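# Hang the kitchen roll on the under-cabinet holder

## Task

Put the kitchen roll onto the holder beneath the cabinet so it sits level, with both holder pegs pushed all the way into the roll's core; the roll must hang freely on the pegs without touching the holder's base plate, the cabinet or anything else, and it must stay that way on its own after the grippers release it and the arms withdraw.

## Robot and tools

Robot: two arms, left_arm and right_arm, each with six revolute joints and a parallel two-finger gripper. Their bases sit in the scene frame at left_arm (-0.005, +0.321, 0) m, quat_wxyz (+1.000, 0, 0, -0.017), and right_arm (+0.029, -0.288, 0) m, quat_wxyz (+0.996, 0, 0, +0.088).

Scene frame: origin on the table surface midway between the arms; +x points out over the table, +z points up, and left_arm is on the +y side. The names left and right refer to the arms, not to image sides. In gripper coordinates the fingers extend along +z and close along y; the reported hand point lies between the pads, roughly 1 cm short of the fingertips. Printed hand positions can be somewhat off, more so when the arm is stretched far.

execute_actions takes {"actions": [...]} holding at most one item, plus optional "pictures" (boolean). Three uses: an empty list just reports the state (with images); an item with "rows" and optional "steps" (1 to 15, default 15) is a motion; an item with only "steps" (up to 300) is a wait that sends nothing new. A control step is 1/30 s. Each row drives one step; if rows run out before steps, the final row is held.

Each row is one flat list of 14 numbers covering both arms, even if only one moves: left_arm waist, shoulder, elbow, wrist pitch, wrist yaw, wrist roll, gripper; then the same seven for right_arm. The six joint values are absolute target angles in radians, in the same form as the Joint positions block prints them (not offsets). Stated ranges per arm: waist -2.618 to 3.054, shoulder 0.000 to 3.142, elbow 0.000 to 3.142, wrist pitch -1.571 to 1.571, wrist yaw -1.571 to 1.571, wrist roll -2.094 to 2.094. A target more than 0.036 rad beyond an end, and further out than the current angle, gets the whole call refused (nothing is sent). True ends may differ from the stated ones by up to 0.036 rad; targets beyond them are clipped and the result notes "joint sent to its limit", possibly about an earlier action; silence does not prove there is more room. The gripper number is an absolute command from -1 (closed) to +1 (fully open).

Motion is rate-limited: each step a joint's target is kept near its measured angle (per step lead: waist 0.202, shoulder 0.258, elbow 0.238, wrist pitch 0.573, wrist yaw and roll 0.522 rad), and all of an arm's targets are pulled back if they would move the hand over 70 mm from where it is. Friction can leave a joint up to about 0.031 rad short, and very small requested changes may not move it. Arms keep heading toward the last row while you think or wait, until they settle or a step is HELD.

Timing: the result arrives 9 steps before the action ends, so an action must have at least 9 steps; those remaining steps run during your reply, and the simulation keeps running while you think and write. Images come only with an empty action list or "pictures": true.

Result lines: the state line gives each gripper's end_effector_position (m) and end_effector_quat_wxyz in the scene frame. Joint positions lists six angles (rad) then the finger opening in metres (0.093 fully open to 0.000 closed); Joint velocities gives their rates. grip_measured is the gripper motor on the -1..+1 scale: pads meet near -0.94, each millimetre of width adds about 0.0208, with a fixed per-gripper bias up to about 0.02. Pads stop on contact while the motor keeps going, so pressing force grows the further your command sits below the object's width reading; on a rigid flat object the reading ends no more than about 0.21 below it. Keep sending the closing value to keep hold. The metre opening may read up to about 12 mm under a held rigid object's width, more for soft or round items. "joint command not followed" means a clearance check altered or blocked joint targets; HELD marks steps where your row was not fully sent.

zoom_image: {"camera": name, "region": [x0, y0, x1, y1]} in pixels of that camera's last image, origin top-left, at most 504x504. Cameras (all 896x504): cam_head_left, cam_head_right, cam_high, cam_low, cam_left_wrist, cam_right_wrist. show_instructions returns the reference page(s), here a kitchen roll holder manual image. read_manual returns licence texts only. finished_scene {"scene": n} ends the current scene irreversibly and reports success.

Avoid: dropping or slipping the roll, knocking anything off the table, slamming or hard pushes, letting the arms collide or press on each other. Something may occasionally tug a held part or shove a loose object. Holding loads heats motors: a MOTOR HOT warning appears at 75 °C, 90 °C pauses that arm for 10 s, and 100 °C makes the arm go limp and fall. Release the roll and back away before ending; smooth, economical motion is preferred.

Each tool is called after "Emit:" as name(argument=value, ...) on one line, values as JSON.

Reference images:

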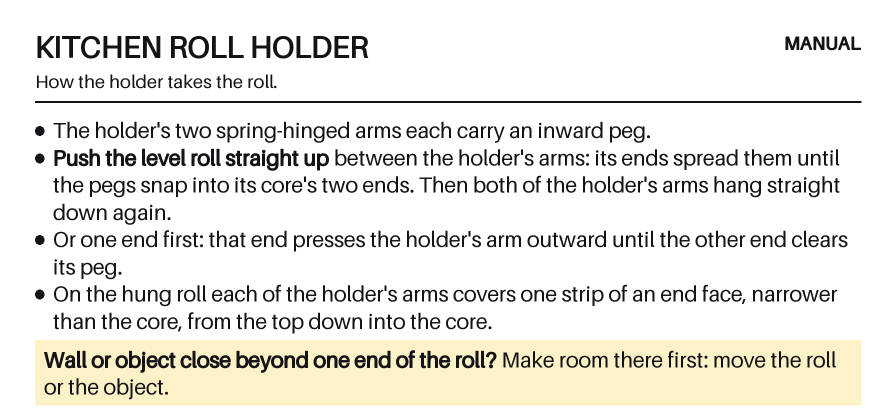

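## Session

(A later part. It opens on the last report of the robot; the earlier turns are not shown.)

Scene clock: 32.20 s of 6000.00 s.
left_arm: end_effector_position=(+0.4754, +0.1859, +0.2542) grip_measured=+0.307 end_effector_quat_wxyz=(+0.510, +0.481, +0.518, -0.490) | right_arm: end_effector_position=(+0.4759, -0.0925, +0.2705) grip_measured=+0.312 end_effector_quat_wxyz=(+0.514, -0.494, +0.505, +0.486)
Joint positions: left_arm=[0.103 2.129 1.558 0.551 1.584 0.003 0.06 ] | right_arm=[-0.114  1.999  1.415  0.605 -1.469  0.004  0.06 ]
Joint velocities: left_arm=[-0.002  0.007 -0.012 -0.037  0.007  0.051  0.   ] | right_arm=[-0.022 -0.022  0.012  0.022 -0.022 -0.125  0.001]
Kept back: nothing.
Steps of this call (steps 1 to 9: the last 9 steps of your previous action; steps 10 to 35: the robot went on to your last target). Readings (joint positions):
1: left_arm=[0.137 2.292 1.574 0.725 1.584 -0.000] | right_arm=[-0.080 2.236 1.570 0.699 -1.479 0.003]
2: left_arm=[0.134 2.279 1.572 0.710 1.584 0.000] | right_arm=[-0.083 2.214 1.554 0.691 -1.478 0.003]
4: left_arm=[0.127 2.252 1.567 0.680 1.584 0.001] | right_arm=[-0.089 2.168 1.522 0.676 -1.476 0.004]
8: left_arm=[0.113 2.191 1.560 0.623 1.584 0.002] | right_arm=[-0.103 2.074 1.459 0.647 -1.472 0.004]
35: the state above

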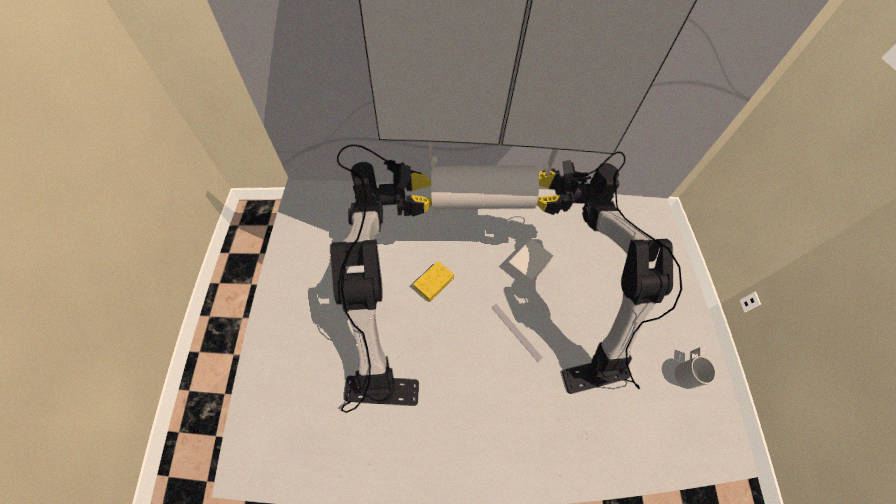

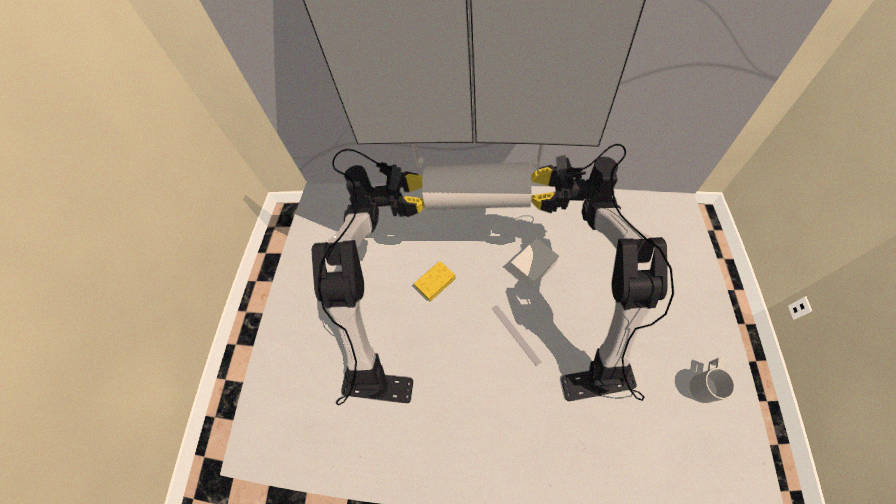

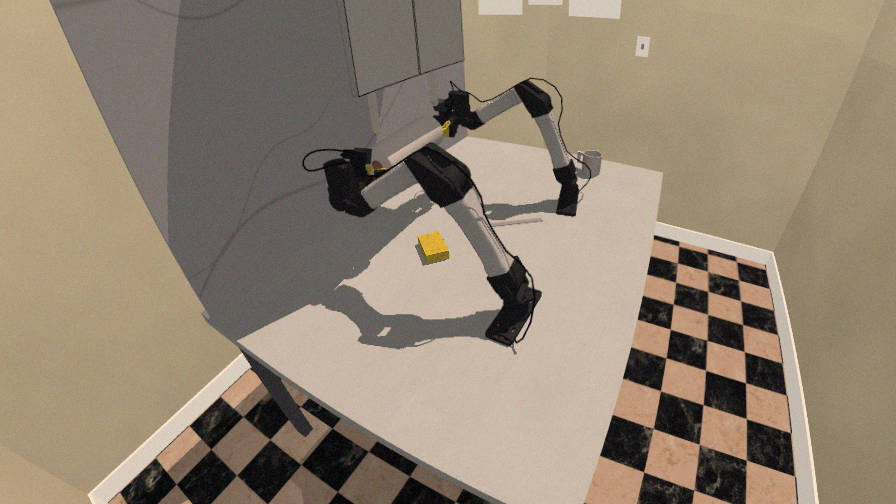

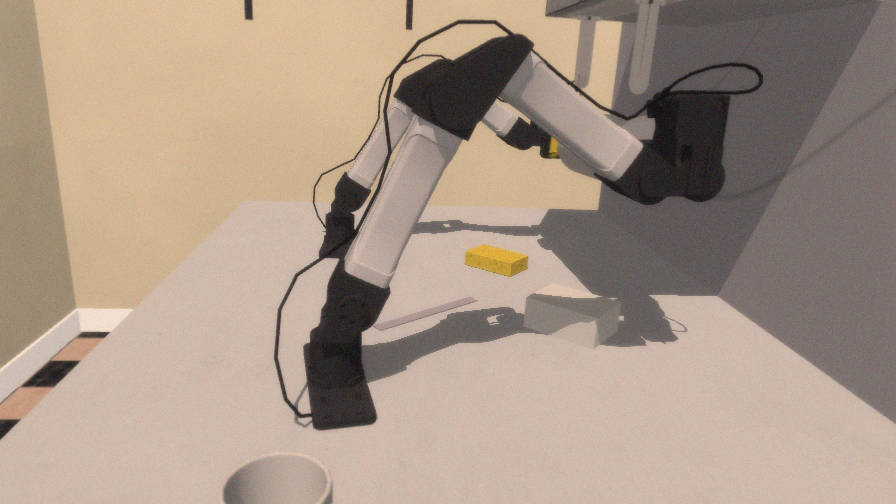

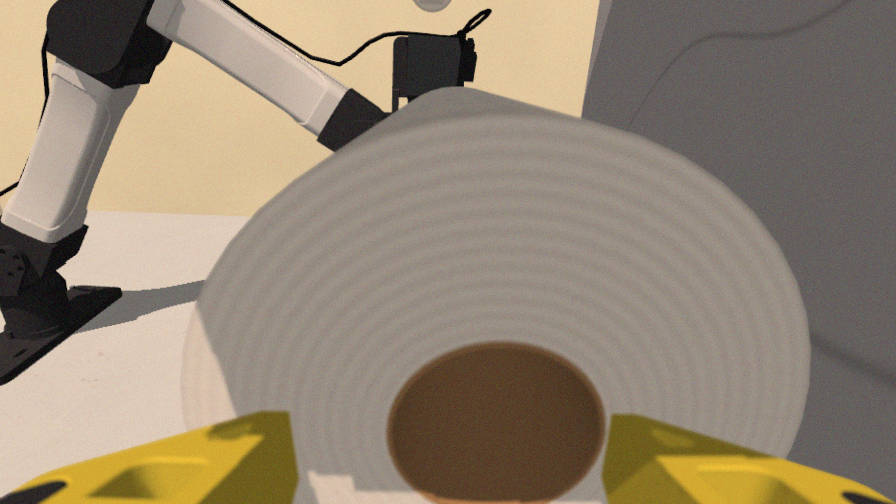

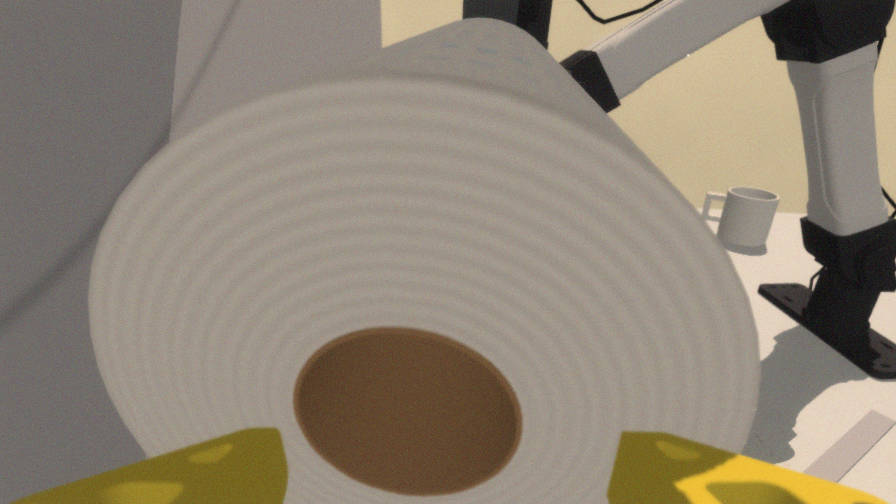

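Emit:
execute_actions(actions=[{"rows":[[-0.017,2.095,1.56,0.545,1.575,0,0.31,-0.002,1.99,1.4,0.595,-1.475,0,0.31],[-0.019,2.085,1.56,0.54,1.575,0,0.31,-0.004,1.98,1.4,0.59,-1.475,0,0.31],[-0.021,2.075,1.56,0.53,1.575,0,0.31,-0.006,1.975,1.4,0.58,-1.475,0,0.31],[-0.023,2.065,1.56,0.52,1.575,0,0.31,-0.008,1.97,1.4,0.575,-1.475,0,0.31],[-0.025,2.055,1.56,0.51,1.575,0,0.31,-0.01,1.965,1.4,0.57,-1.475,0,0.31],[-0.025,2.045,1.56,0.5,1.575,0,0.31,-0.01,1.96,1.4,0.565,-1.475,0,0.31],[-0.025,2.03,1.56,0.49,1.575,0,0.31,-0.01,1.955,1.4,0.56,-1.475,0,0.31]],"steps":15}])

Emit:
execute_actions(actions=[{"steps":25}], pictures=true)

Emit:
zoom_image(camera="cam_head_right", region=[390, 130, 570, 220])

Scene clock: 33.10 s of 6000.00 s.
left_arm: end_effector_position=(+0.4721, +0.1844, +0.2607) grip_measured=+0.307 end_effector_quat_wxyz=(+0.506, +0.478, +0.521, -0.494) | right_arm: end_effector_position=(+0.4756, -0.0943, +0.2715) grip_measured=+0.312 end_effector_quat_wxyz=(+0.511, -0.489, +0.510, +0.489)
Joint positions: left_arm=[0.1   2.109 1.558 0.517 1.584 0.003 0.06 ] | right_arm=[-0.117  1.992  1.415  0.583 -1.469  0.004  0.06 ]
Joint velocities: left_arm=[-0.022 -0.276  0.007 -0.242  0.051  0.051 -0.   ] | right_arm=[-0.037 -0.115 -0.007 -0.183  0.022  0.022 -0.   ]
Steps of this call (steps 1 to 15: the robot went on to your last target; steps 16 to 21: nothing new was sent; steps 22 to 27: the first 6 steps of this action). Readings (joint positions):
22: left_arm=[0.103 2.129 1.558 0.549 1.584 0.003] | right_arm=[-0.114 1.999 1.415 0.604 -1.469 0.004]
23: left_arm=[0.103 2.128 1.558 0.546 1.584 0.003] | right_arm=[-0.114 1.999 1.415 0.603 -1.469 0.004]
25: left_arm=[0.102 2.122 1.558 0.533 1.584 0.003] | right_arm=[-0.116 1.998 1.415 0.595 -1.469 0.004]
27: the state above

Scene clock: 33.93 s of 6000.00 s.
left_arm: end_effector_position=(+0.4616, +0.1823, +0.2865) grip_measured=+0.307 end_effector_quat_wxyz=(+0.513, +0.488, +0.511, -0.486) | right_arm: end_effector_position=(+0.4707, -0.0961, +0.2778) grip_measured=+0.312 end_effector_quat_wxyz=(+0.507, -0.490, +0.510, +0.493)
Joint positions: left_arm=[0.097 2.046 1.558 0.49  1.584 0.003 0.06 ] | right_arm=[-0.121  1.971  1.415  0.554 -1.483  0.004  0.06 ]
Joint velocities: left_arm=[-0.007 -0.002 -0.007 -0.051 -0.037 -0.007 -0.001] | right_arm=[-0.017 -0.002  0.002 -0.051 -0.007 -0.051 -0.   ]
Kept back: nothing.
Steps of this call (steps 1 to 9: the last 9 steps of your previous action; steps 10 to 25: the robot went on to your last target). Readings (joint positions):
1: left_arm=[0.099 2.098 1.558 0.509 1.584 0.003] | right_arm=[-0.119 1.988 1.415 0.577 -1.470 0.004]
2: left_arm=[0.098 2.087 1.558 0.502 1.584 0.003] | right_arm=[-0.120 1.983 1.415 0.573 -1.472 0.004]
4: left_arm=[0.097 2.066 1.558 0.499 1.584 0.003] | right_arm=[-0.121 1.975 1.415 0.569 -1.476 0.004]
8: left_arm=[0.097 2.046 1.558 0.499 1.584 0.003] | right_arm=[-0.121 1.971 1.415 0.564 -1.482 0.004]
25: the state above

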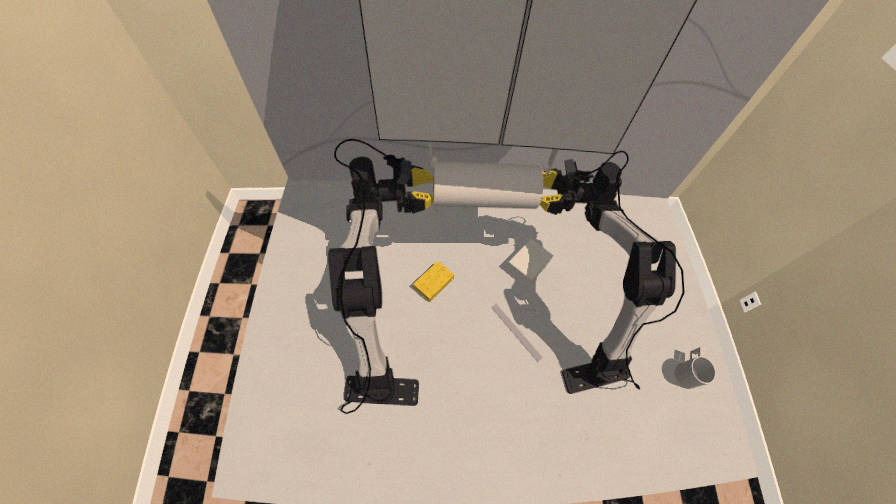

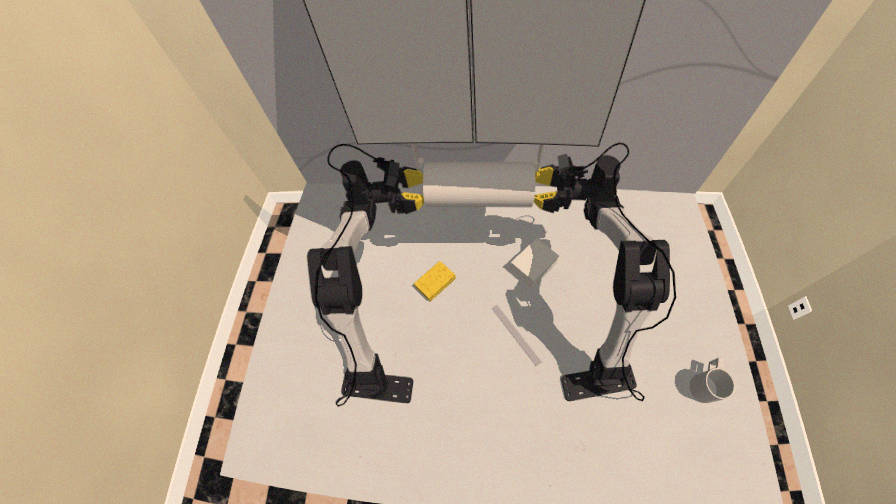

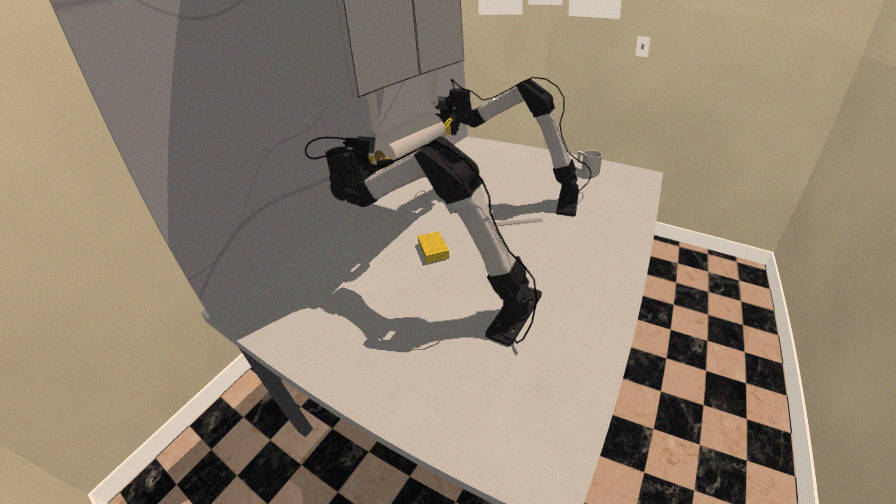

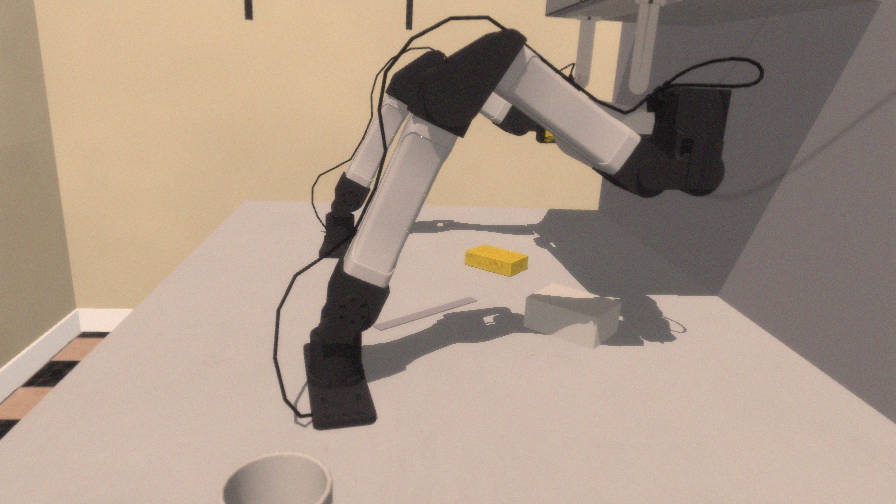

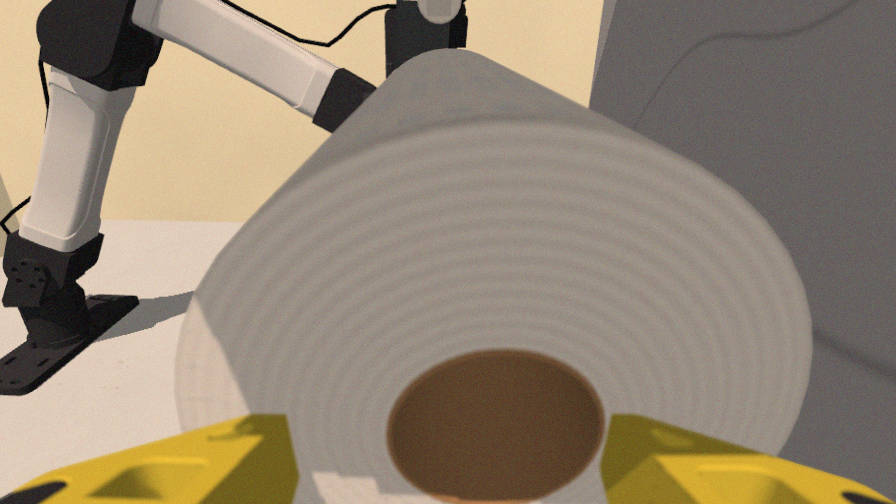

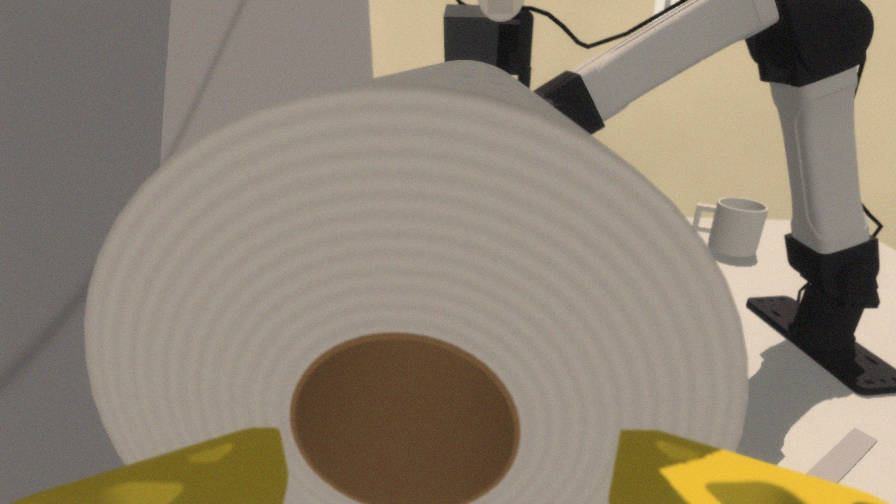

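Region (390, 130, 570, 220) of cam_head_right's 896x504 image, scaled by 2.800, with more detail than that image has.

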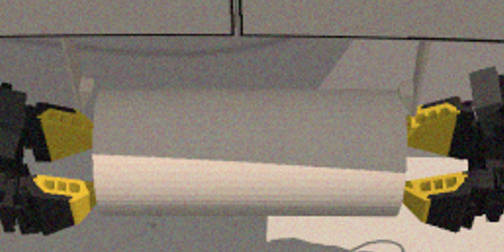

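Emit:
execute_actions(actions=[{"rows":[[-0.025,2.03,1.57,0.485,1.575,0,0.31,-0.009,1.94,1.38,0.55,-1.47,0,0.31],[-0.025,2.028,1.58,0.48,1.575,0,0.31,-0.008,1.926,1.368,0.55,-1.463,0,0.31],[-0.025,2.026,1.585,0.475,1.575,0,0.31,-0.007,1.912,1.356,0.548,-1.456,0,0.31],[-0.025,2.024,1.59,0.47,1.575,0,0.31,-0.006,1.898,1.345,0.546,-1.45,0,0.31],[-0.025,2.022,1.595,0.465,1.575,0,0.31,-0.005,1.884,1.333,0.544,-1.443,0,0.31],[-0.025,2.02,1.6,0.46,1.575,0,0.31,-0.005,1.87,1.321,0.542,-1.436,0,0.31],[-0.025,2.018,1.605,0.455,1.575,0,0.31,-0.005,1.856,1.31,0.54,-1.43,0,0.31],[-0.025,2.018,1.61,0.45,1.575,0,0.31,-0.005,1.842,1.298,0.538,-1.423,0,0.31],[-0.025,2.018,1.61,0.445,1.575,0,0.31,-0.005,1.828,1.286,0.536,-1.416,0,0.31],[-0.025,2.018,1.61,0.445,1.575,0,0.31,-0.005,1.817,1.275,0.535,-1.41,0,0.31]],"steps":15}])

Emit:
execute_actions(actions=[{"steps":28}], pictures=true)

Emit:
zoom_image(camera="cam_head_right", region=[390, 130, 570, 220])

Emit:
zoom_image(camera="cam_head_left", region=[400, 130, 580, 220])

Scene clock: 35.17 s of 6000.00 s.
left_arm: end_effector_position=(+0.4618, +0.1823, +0.2868) grip_measured=+0.307 end_effector_quat_wxyz=(+0.511, +0.485, +0.514, -0.489) | right_arm: end_effector_position=(+0.4613, -0.0969, +0.2759) grip_measured=+0.312 end_effector_quat_wxyz=(+0.503, -0.478, +0.523, +0.495)
Joint positions: left_arm=[0.097 2.046 1.562 0.473 1.584 0.003 0.06 ] | right_arm=[-0.121  1.924  1.352  0.538 -1.462  0.004  0.06 ]
Joint velocities: left_arm=[-0.007  0.012  0.09  -0.212 -0.037  0.037 -0.   ] | right_arm=[-0.002 -0.369 -0.388 -0.066  0.139 -0.081 -0.   ]
Steps of this call (steps 1 to 15: the robot went on to your last target; steps 16 to 31: nothing new was sent; steps 32 to 37: the first 6 steps of this action). Readings (joint positions):
32: left_arm=[0.097 2.046 1.558 0.489 1.584 0.003] | right_arm=[-0.121 1.971 1.412 0.553 -1.482 0.004]
33: left_arm=[0.097 2.046 1.558 0.487 1.584 0.003] | right_arm=[-0.121 1.966 1.405 0.552 -1.481 0.004]
35: left_arm=[0.097 2.046 1.558 0.483 1.584 0.003] | right_arm=[-0.121 1.948 1.380 0.545 -1.474 0.004]
37: the state above

Scene clock: 36.10 s of 6000.00 s.
left_arm: end_effector_position=(+0.4631, +0.1824, +0.2917) grip_measured=+0.307 end_effector_quat_wxyz=(+0.509, +0.483, +0.516, -0.491) | right_arm: end_effector_position=(+0.4487, -0.0988, +0.2956) grip_measured=+0.312 end_effector_quat_wxyz=(+0.523, -0.471, +0.527, +0.475)
Joint positions: left_arm=[0.097 2.046 1.585 0.442 1.584 0.003 0.06 ] | right_arm=[-0.121  1.828  1.296  0.528 -1.412  0.004  0.06 ]
Joint velocities: left_arm=[ 0.002 -0.017 -0.002 -0.007 -0.022 -0.051 -0.   ] | right_arm=[-0.002 -0.017  0.007  0.081 -0.037 -0.095 -0.001]
Kept back: nothing.
Steps of this call (steps 1 to 9: the last 9 steps of your previous action; steps 10 to 28: the robot went on to your last target). Readings (joint positions):
1: left_arm=[0.097 2.046 1.567 0.469 1.584 0.003] | right_arm=[-0.121 1.911 1.340 0.535 -1.456 0.004]
2: left_arm=[0.097 2.046 1.572 0.464 1.584 0.003] | right_arm=[-0.121 1.896 1.328 0.532 -1.448 0.004]
4: left_arm=[0.097 2.046 1.582 0.459 1.584 0.003] | right_arm=[-0.121 1.866 1.307 0.529 -1.433 0.004]
8: left_arm=[0.097 2.046 1.585 0.451 1.584 0.003] | right_arm=[-0.121 1.831 1.296 0.529 -1.416 0.004]
28: the state above

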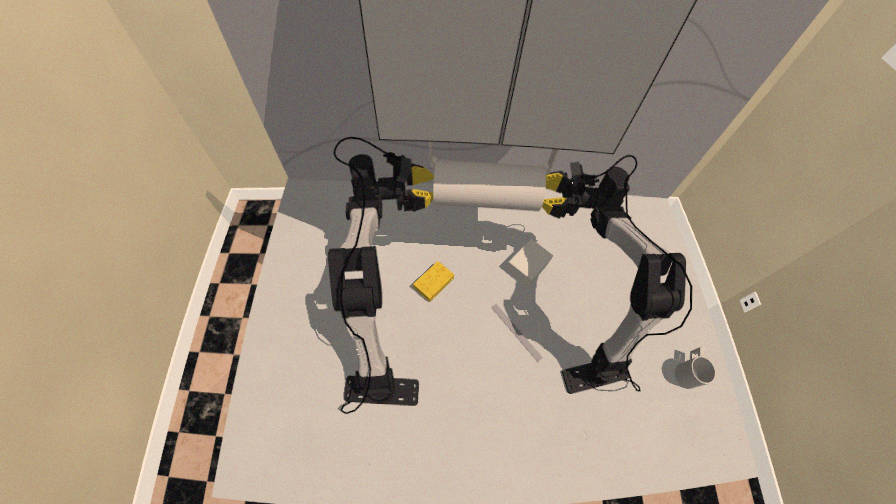

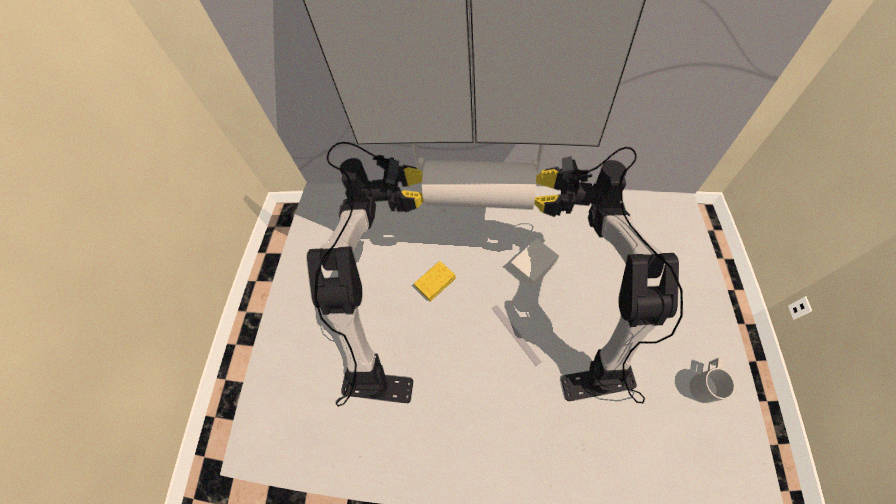

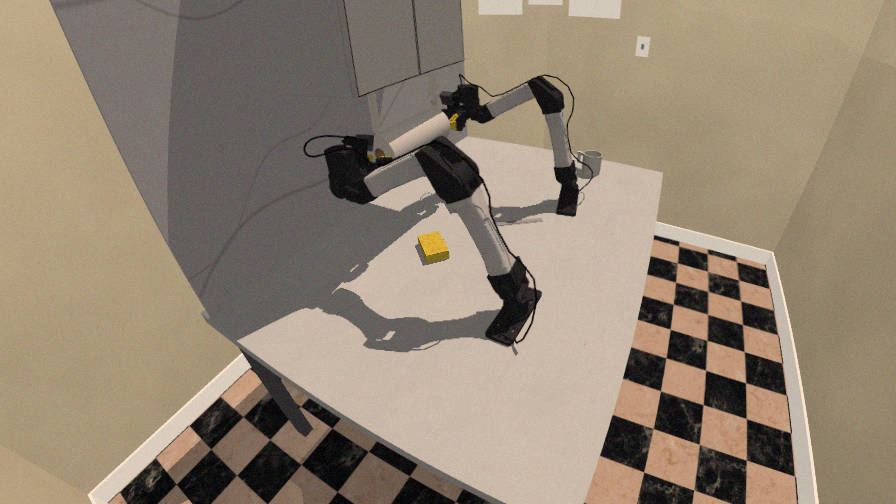

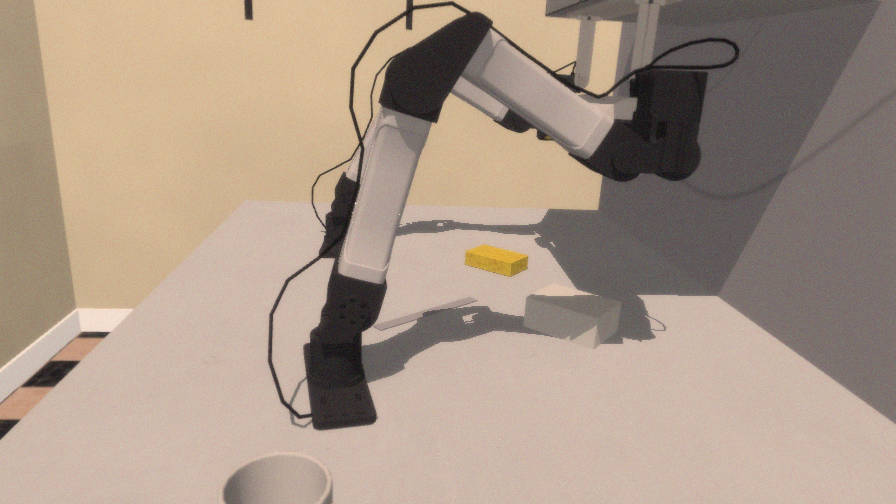

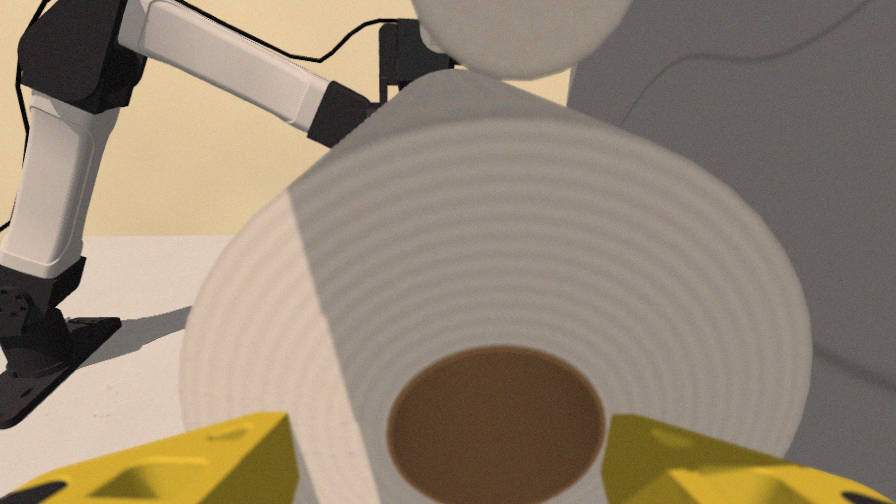

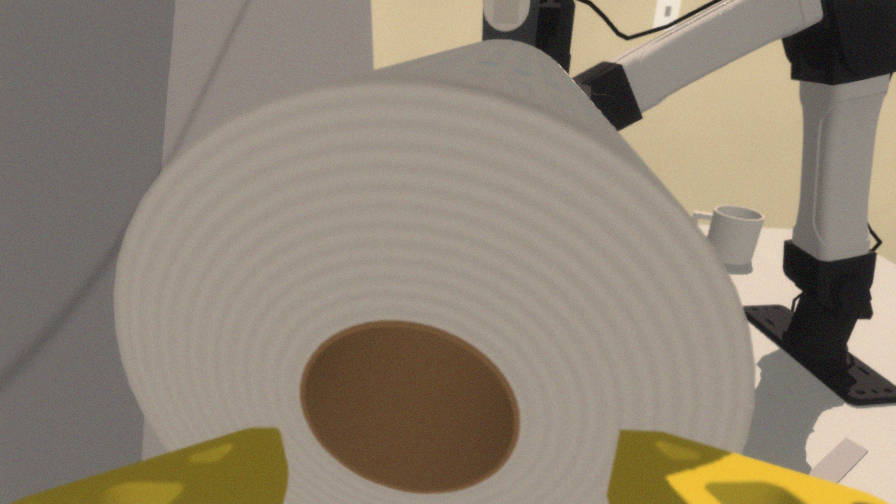

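Region (390, 130, 570, 220) of cam_head_right's 896x504 image, scaled by 2.800, with more detail than that image has.

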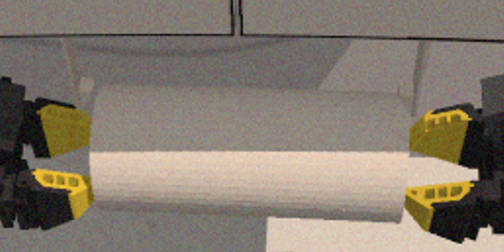

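Region (400, 130, 580, 220) of cam_head_left's 896x504 image, scaled by 2.800, with more detail than that image has.

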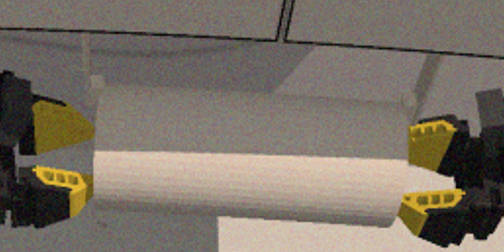

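Emit:
execute_actions(actions=[{"rows":[[-0.03,2.015,1.62,0.435,1.575,0,0.31,0,1.815,1.3,0.525,-1.41,0,0.31],[-0.03,2.012,1.63,0.425,1.575,0,0.31,0,1.812,1.32,0.52,-1.41,0,0.31],[-0.03,2.01,1.64,0.415,1.575,0,0.31,0,1.81,1.33,0.51,-1.41,0,0.31],[-0.03,2.008,1.65,0.405,1.575,0,0.31,0,1.808,1.34,0.5,-1.41,0,0.31],[-0.03,2.006,1.66,0.395,1.575,0,0.31,0,1.806,1.35,0.488,-1.41,0,0.31],[-0.03,2.005,1.67,0.385,1.575,0,0.31,0,1.804,1.36,0.476,-1.41,0,0.31],[-0.03,2.005,1.68,0.375,1.575,0,0.31,0,1.802,1.37,0.464,-1.41,0,0.31],[-0.03,2.005,1.69,0.365,1.575,0,0.31,0,1.8,1.38,0.452,-1.41,0,0.31],[-0.03,2.005,1.7,0.355,1.575,0,0.31,0,1.798,1.39,0.44,-1.41,0,0.31],[-0.03,2.005,1.71,0.345,1.575,0,0.31,0,1.796,1.4,0.428,-1.41,0,0.31],[-0.03,2.005,1.72,0.335,1.575,0,0.31,0,1.794,1.41,0.416,-1.41,0,0.31],[-0.03,2.005,1.73,0.325,1.575,0,0.31,0,1.792,1.42,0.405,-1.41,0,0.31],[-0.03,2.005,1.74,0.315,1.575,0,0.31,0,1.79,1.43,0.395,-1.41,0,0.31],[-0.03,2.005,1.745,0.305,1.575,0,0.31,0,1.79,1.445,0.385,-1.41,0,0.31]],"steps":15}])

Emit:
execute_actions(actions=[{"steps":28}], pictures=true)

Scene clock: 37.40 s of 6000.00 s.
left_arm: end_effector_position=(+0.4649, +0.1820, +0.3011) grip_measured=+0.307 end_effector_quat_wxyz=(+0.509, +0.484, +0.515, -0.491) | right_arm: end_effector_position=(+0.4500, -0.0986, +0.2979) grip_measured=+0.312 end_effector_quat_wxyz=(+0.520, -0.468, +0.532, +0.478)
Joint positions: left_arm=[0.096 2.046 1.622 0.409 1.584 0.003 0.06 ] | right_arm=[-0.121  1.828  1.311  0.499 -1.41   0.004  0.06 ]
Joint velocities: left_arm=[-0.007  0.002  0.335 -0.183  0.007  0.007 -0.001] | right_arm=[ 0.007 -0.002  0.232 -0.315 -0.022 -0.095 -0.   ]
Steps of this call (steps 1 to 15: the robot went on to your last target; steps 16 to 33: nothing new was sent; steps 34 to 39: the first 6 steps of this action). Readings (joint positions):
34: left_arm=[0.097 2.046 1.585 0.441 1.584 0.003] | right_arm=[-0.121 1.828 1.296 0.528 -1.412 0.004]
35: left_arm=[0.096 2.046 1.588 0.437 1.584 0.003] | right_arm=[-0.121 1.828 1.296 0.526 -1.412 0.004]
37: left_arm=[0.096 2.046 1.601 0.422 1.584 0.003] | right_arm=[-0.121 1.828 1.298 0.517 -1.411 0.004]
39: the state above

Scene clock: 38.33 s of 6000.00 s.
left_arm: end_effector_position=(+0.4663, +0.1821, +0.3264) grip_measured=+0.307 end_effector_quat_wxyz=(+0.507, +0.482, +0.517, -0.493) | right_arm: end_effector_position=(+0.4535, -0.0979, +0.3166) grip_measured=+0.312 end_effector_quat_wxyz=(+0.505, -0.457, +0.545, +0.490)
Joint positions: left_arm=[0.096 2.038 1.713 0.302 1.584 0.003 0.06 ] | right_arm=[-0.12   1.823  1.401  0.353 -1.411  0.004  0.06 ]
Joint velocities: left_arm=[-0.012 -0.007 -0.007 -0.066  0.051 -0.037  0.   ] | right_arm=[-0.002 -0.012  0.002 -0.066 -0.051 -0.037  0.   ]
Kept back: nothing.
Steps of this call (steps 1 to 9: the last 9 steps of your previous action; steps 10 to 28: the robot went on to your last target). Readings (joint positions):
1: left_arm=[0.096 2.045 1.633 0.402 1.584 0.003] | right_arm=[-0.121 1.828 1.321 0.490 -1.410 0.004]
2: left_arm=[0.096 2.044 1.644 0.394 1.584 0.003] | right_arm=[-0.121 1.828 1.332 0.481 -1.410 0.004]
4: left_arm=[0.096 2.040 1.665 0.378 1.584 0.003] | right_arm=[-0.120 1.826 1.350 0.458 -1.410 0.004]
8: left_arm=[0.096 2.038 1.705 0.343 1.584 0.003] | right_arm=[-0.120 1.823 1.383 0.404 -1.410 0.004]
28: the state above

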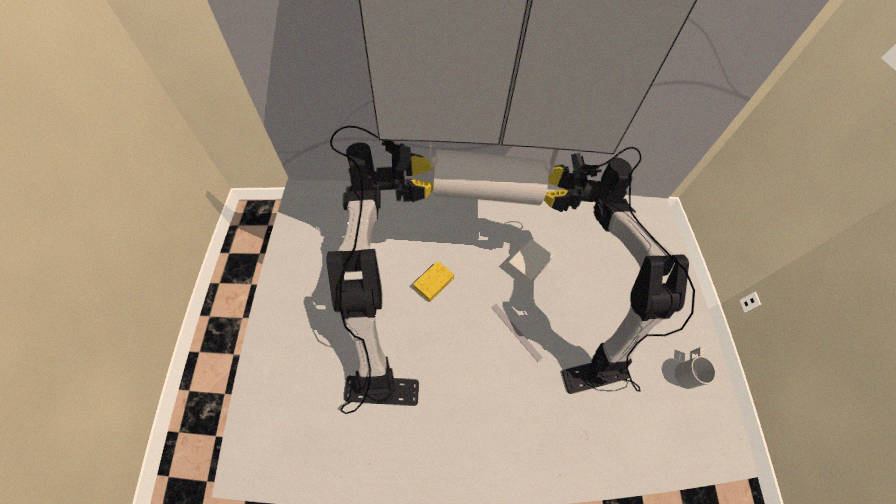

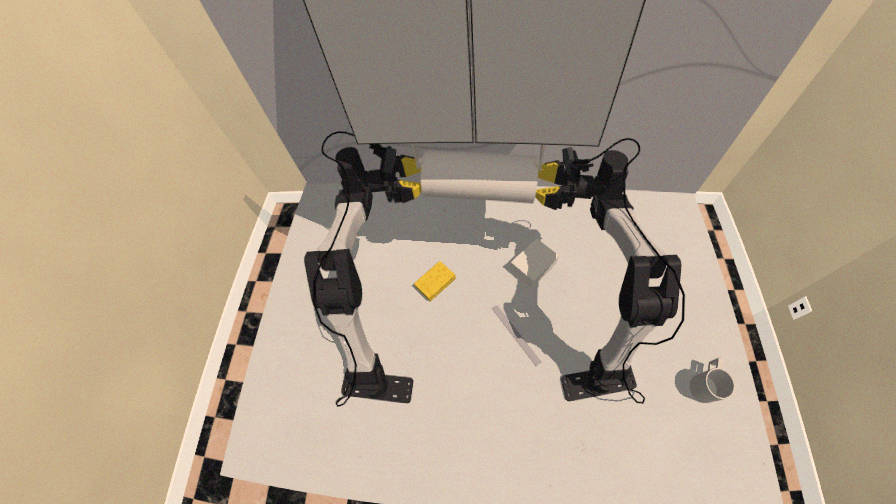

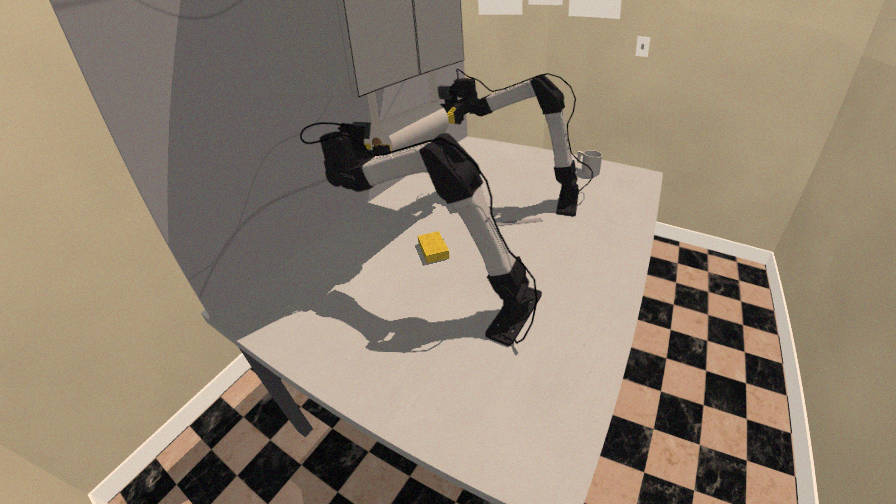

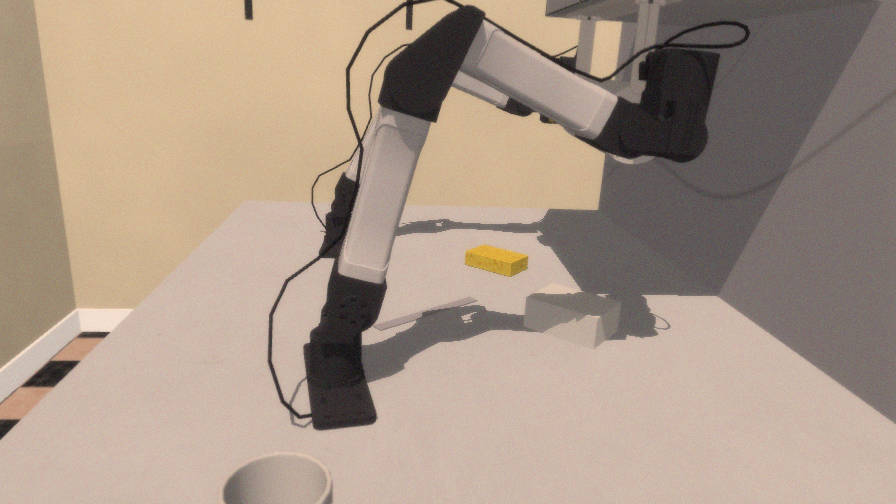

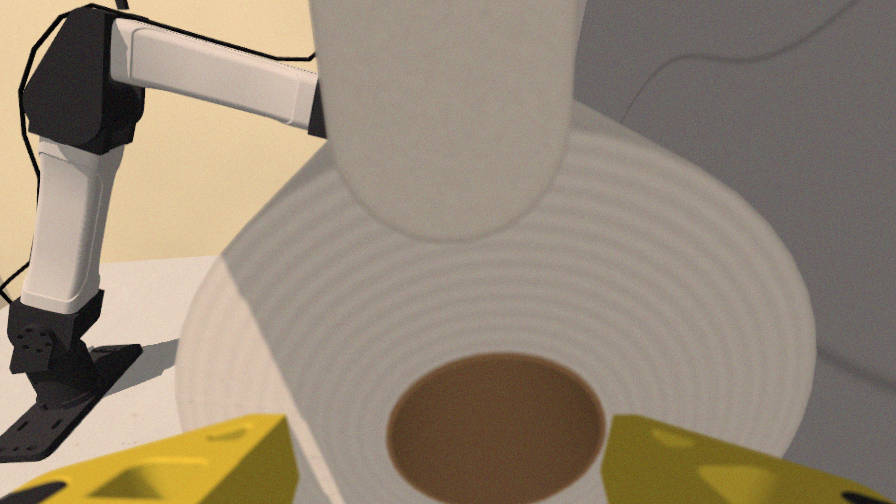

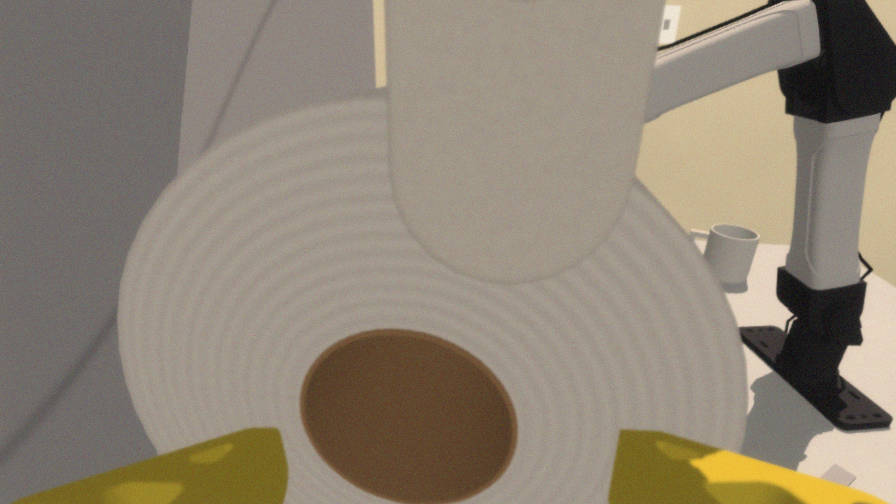

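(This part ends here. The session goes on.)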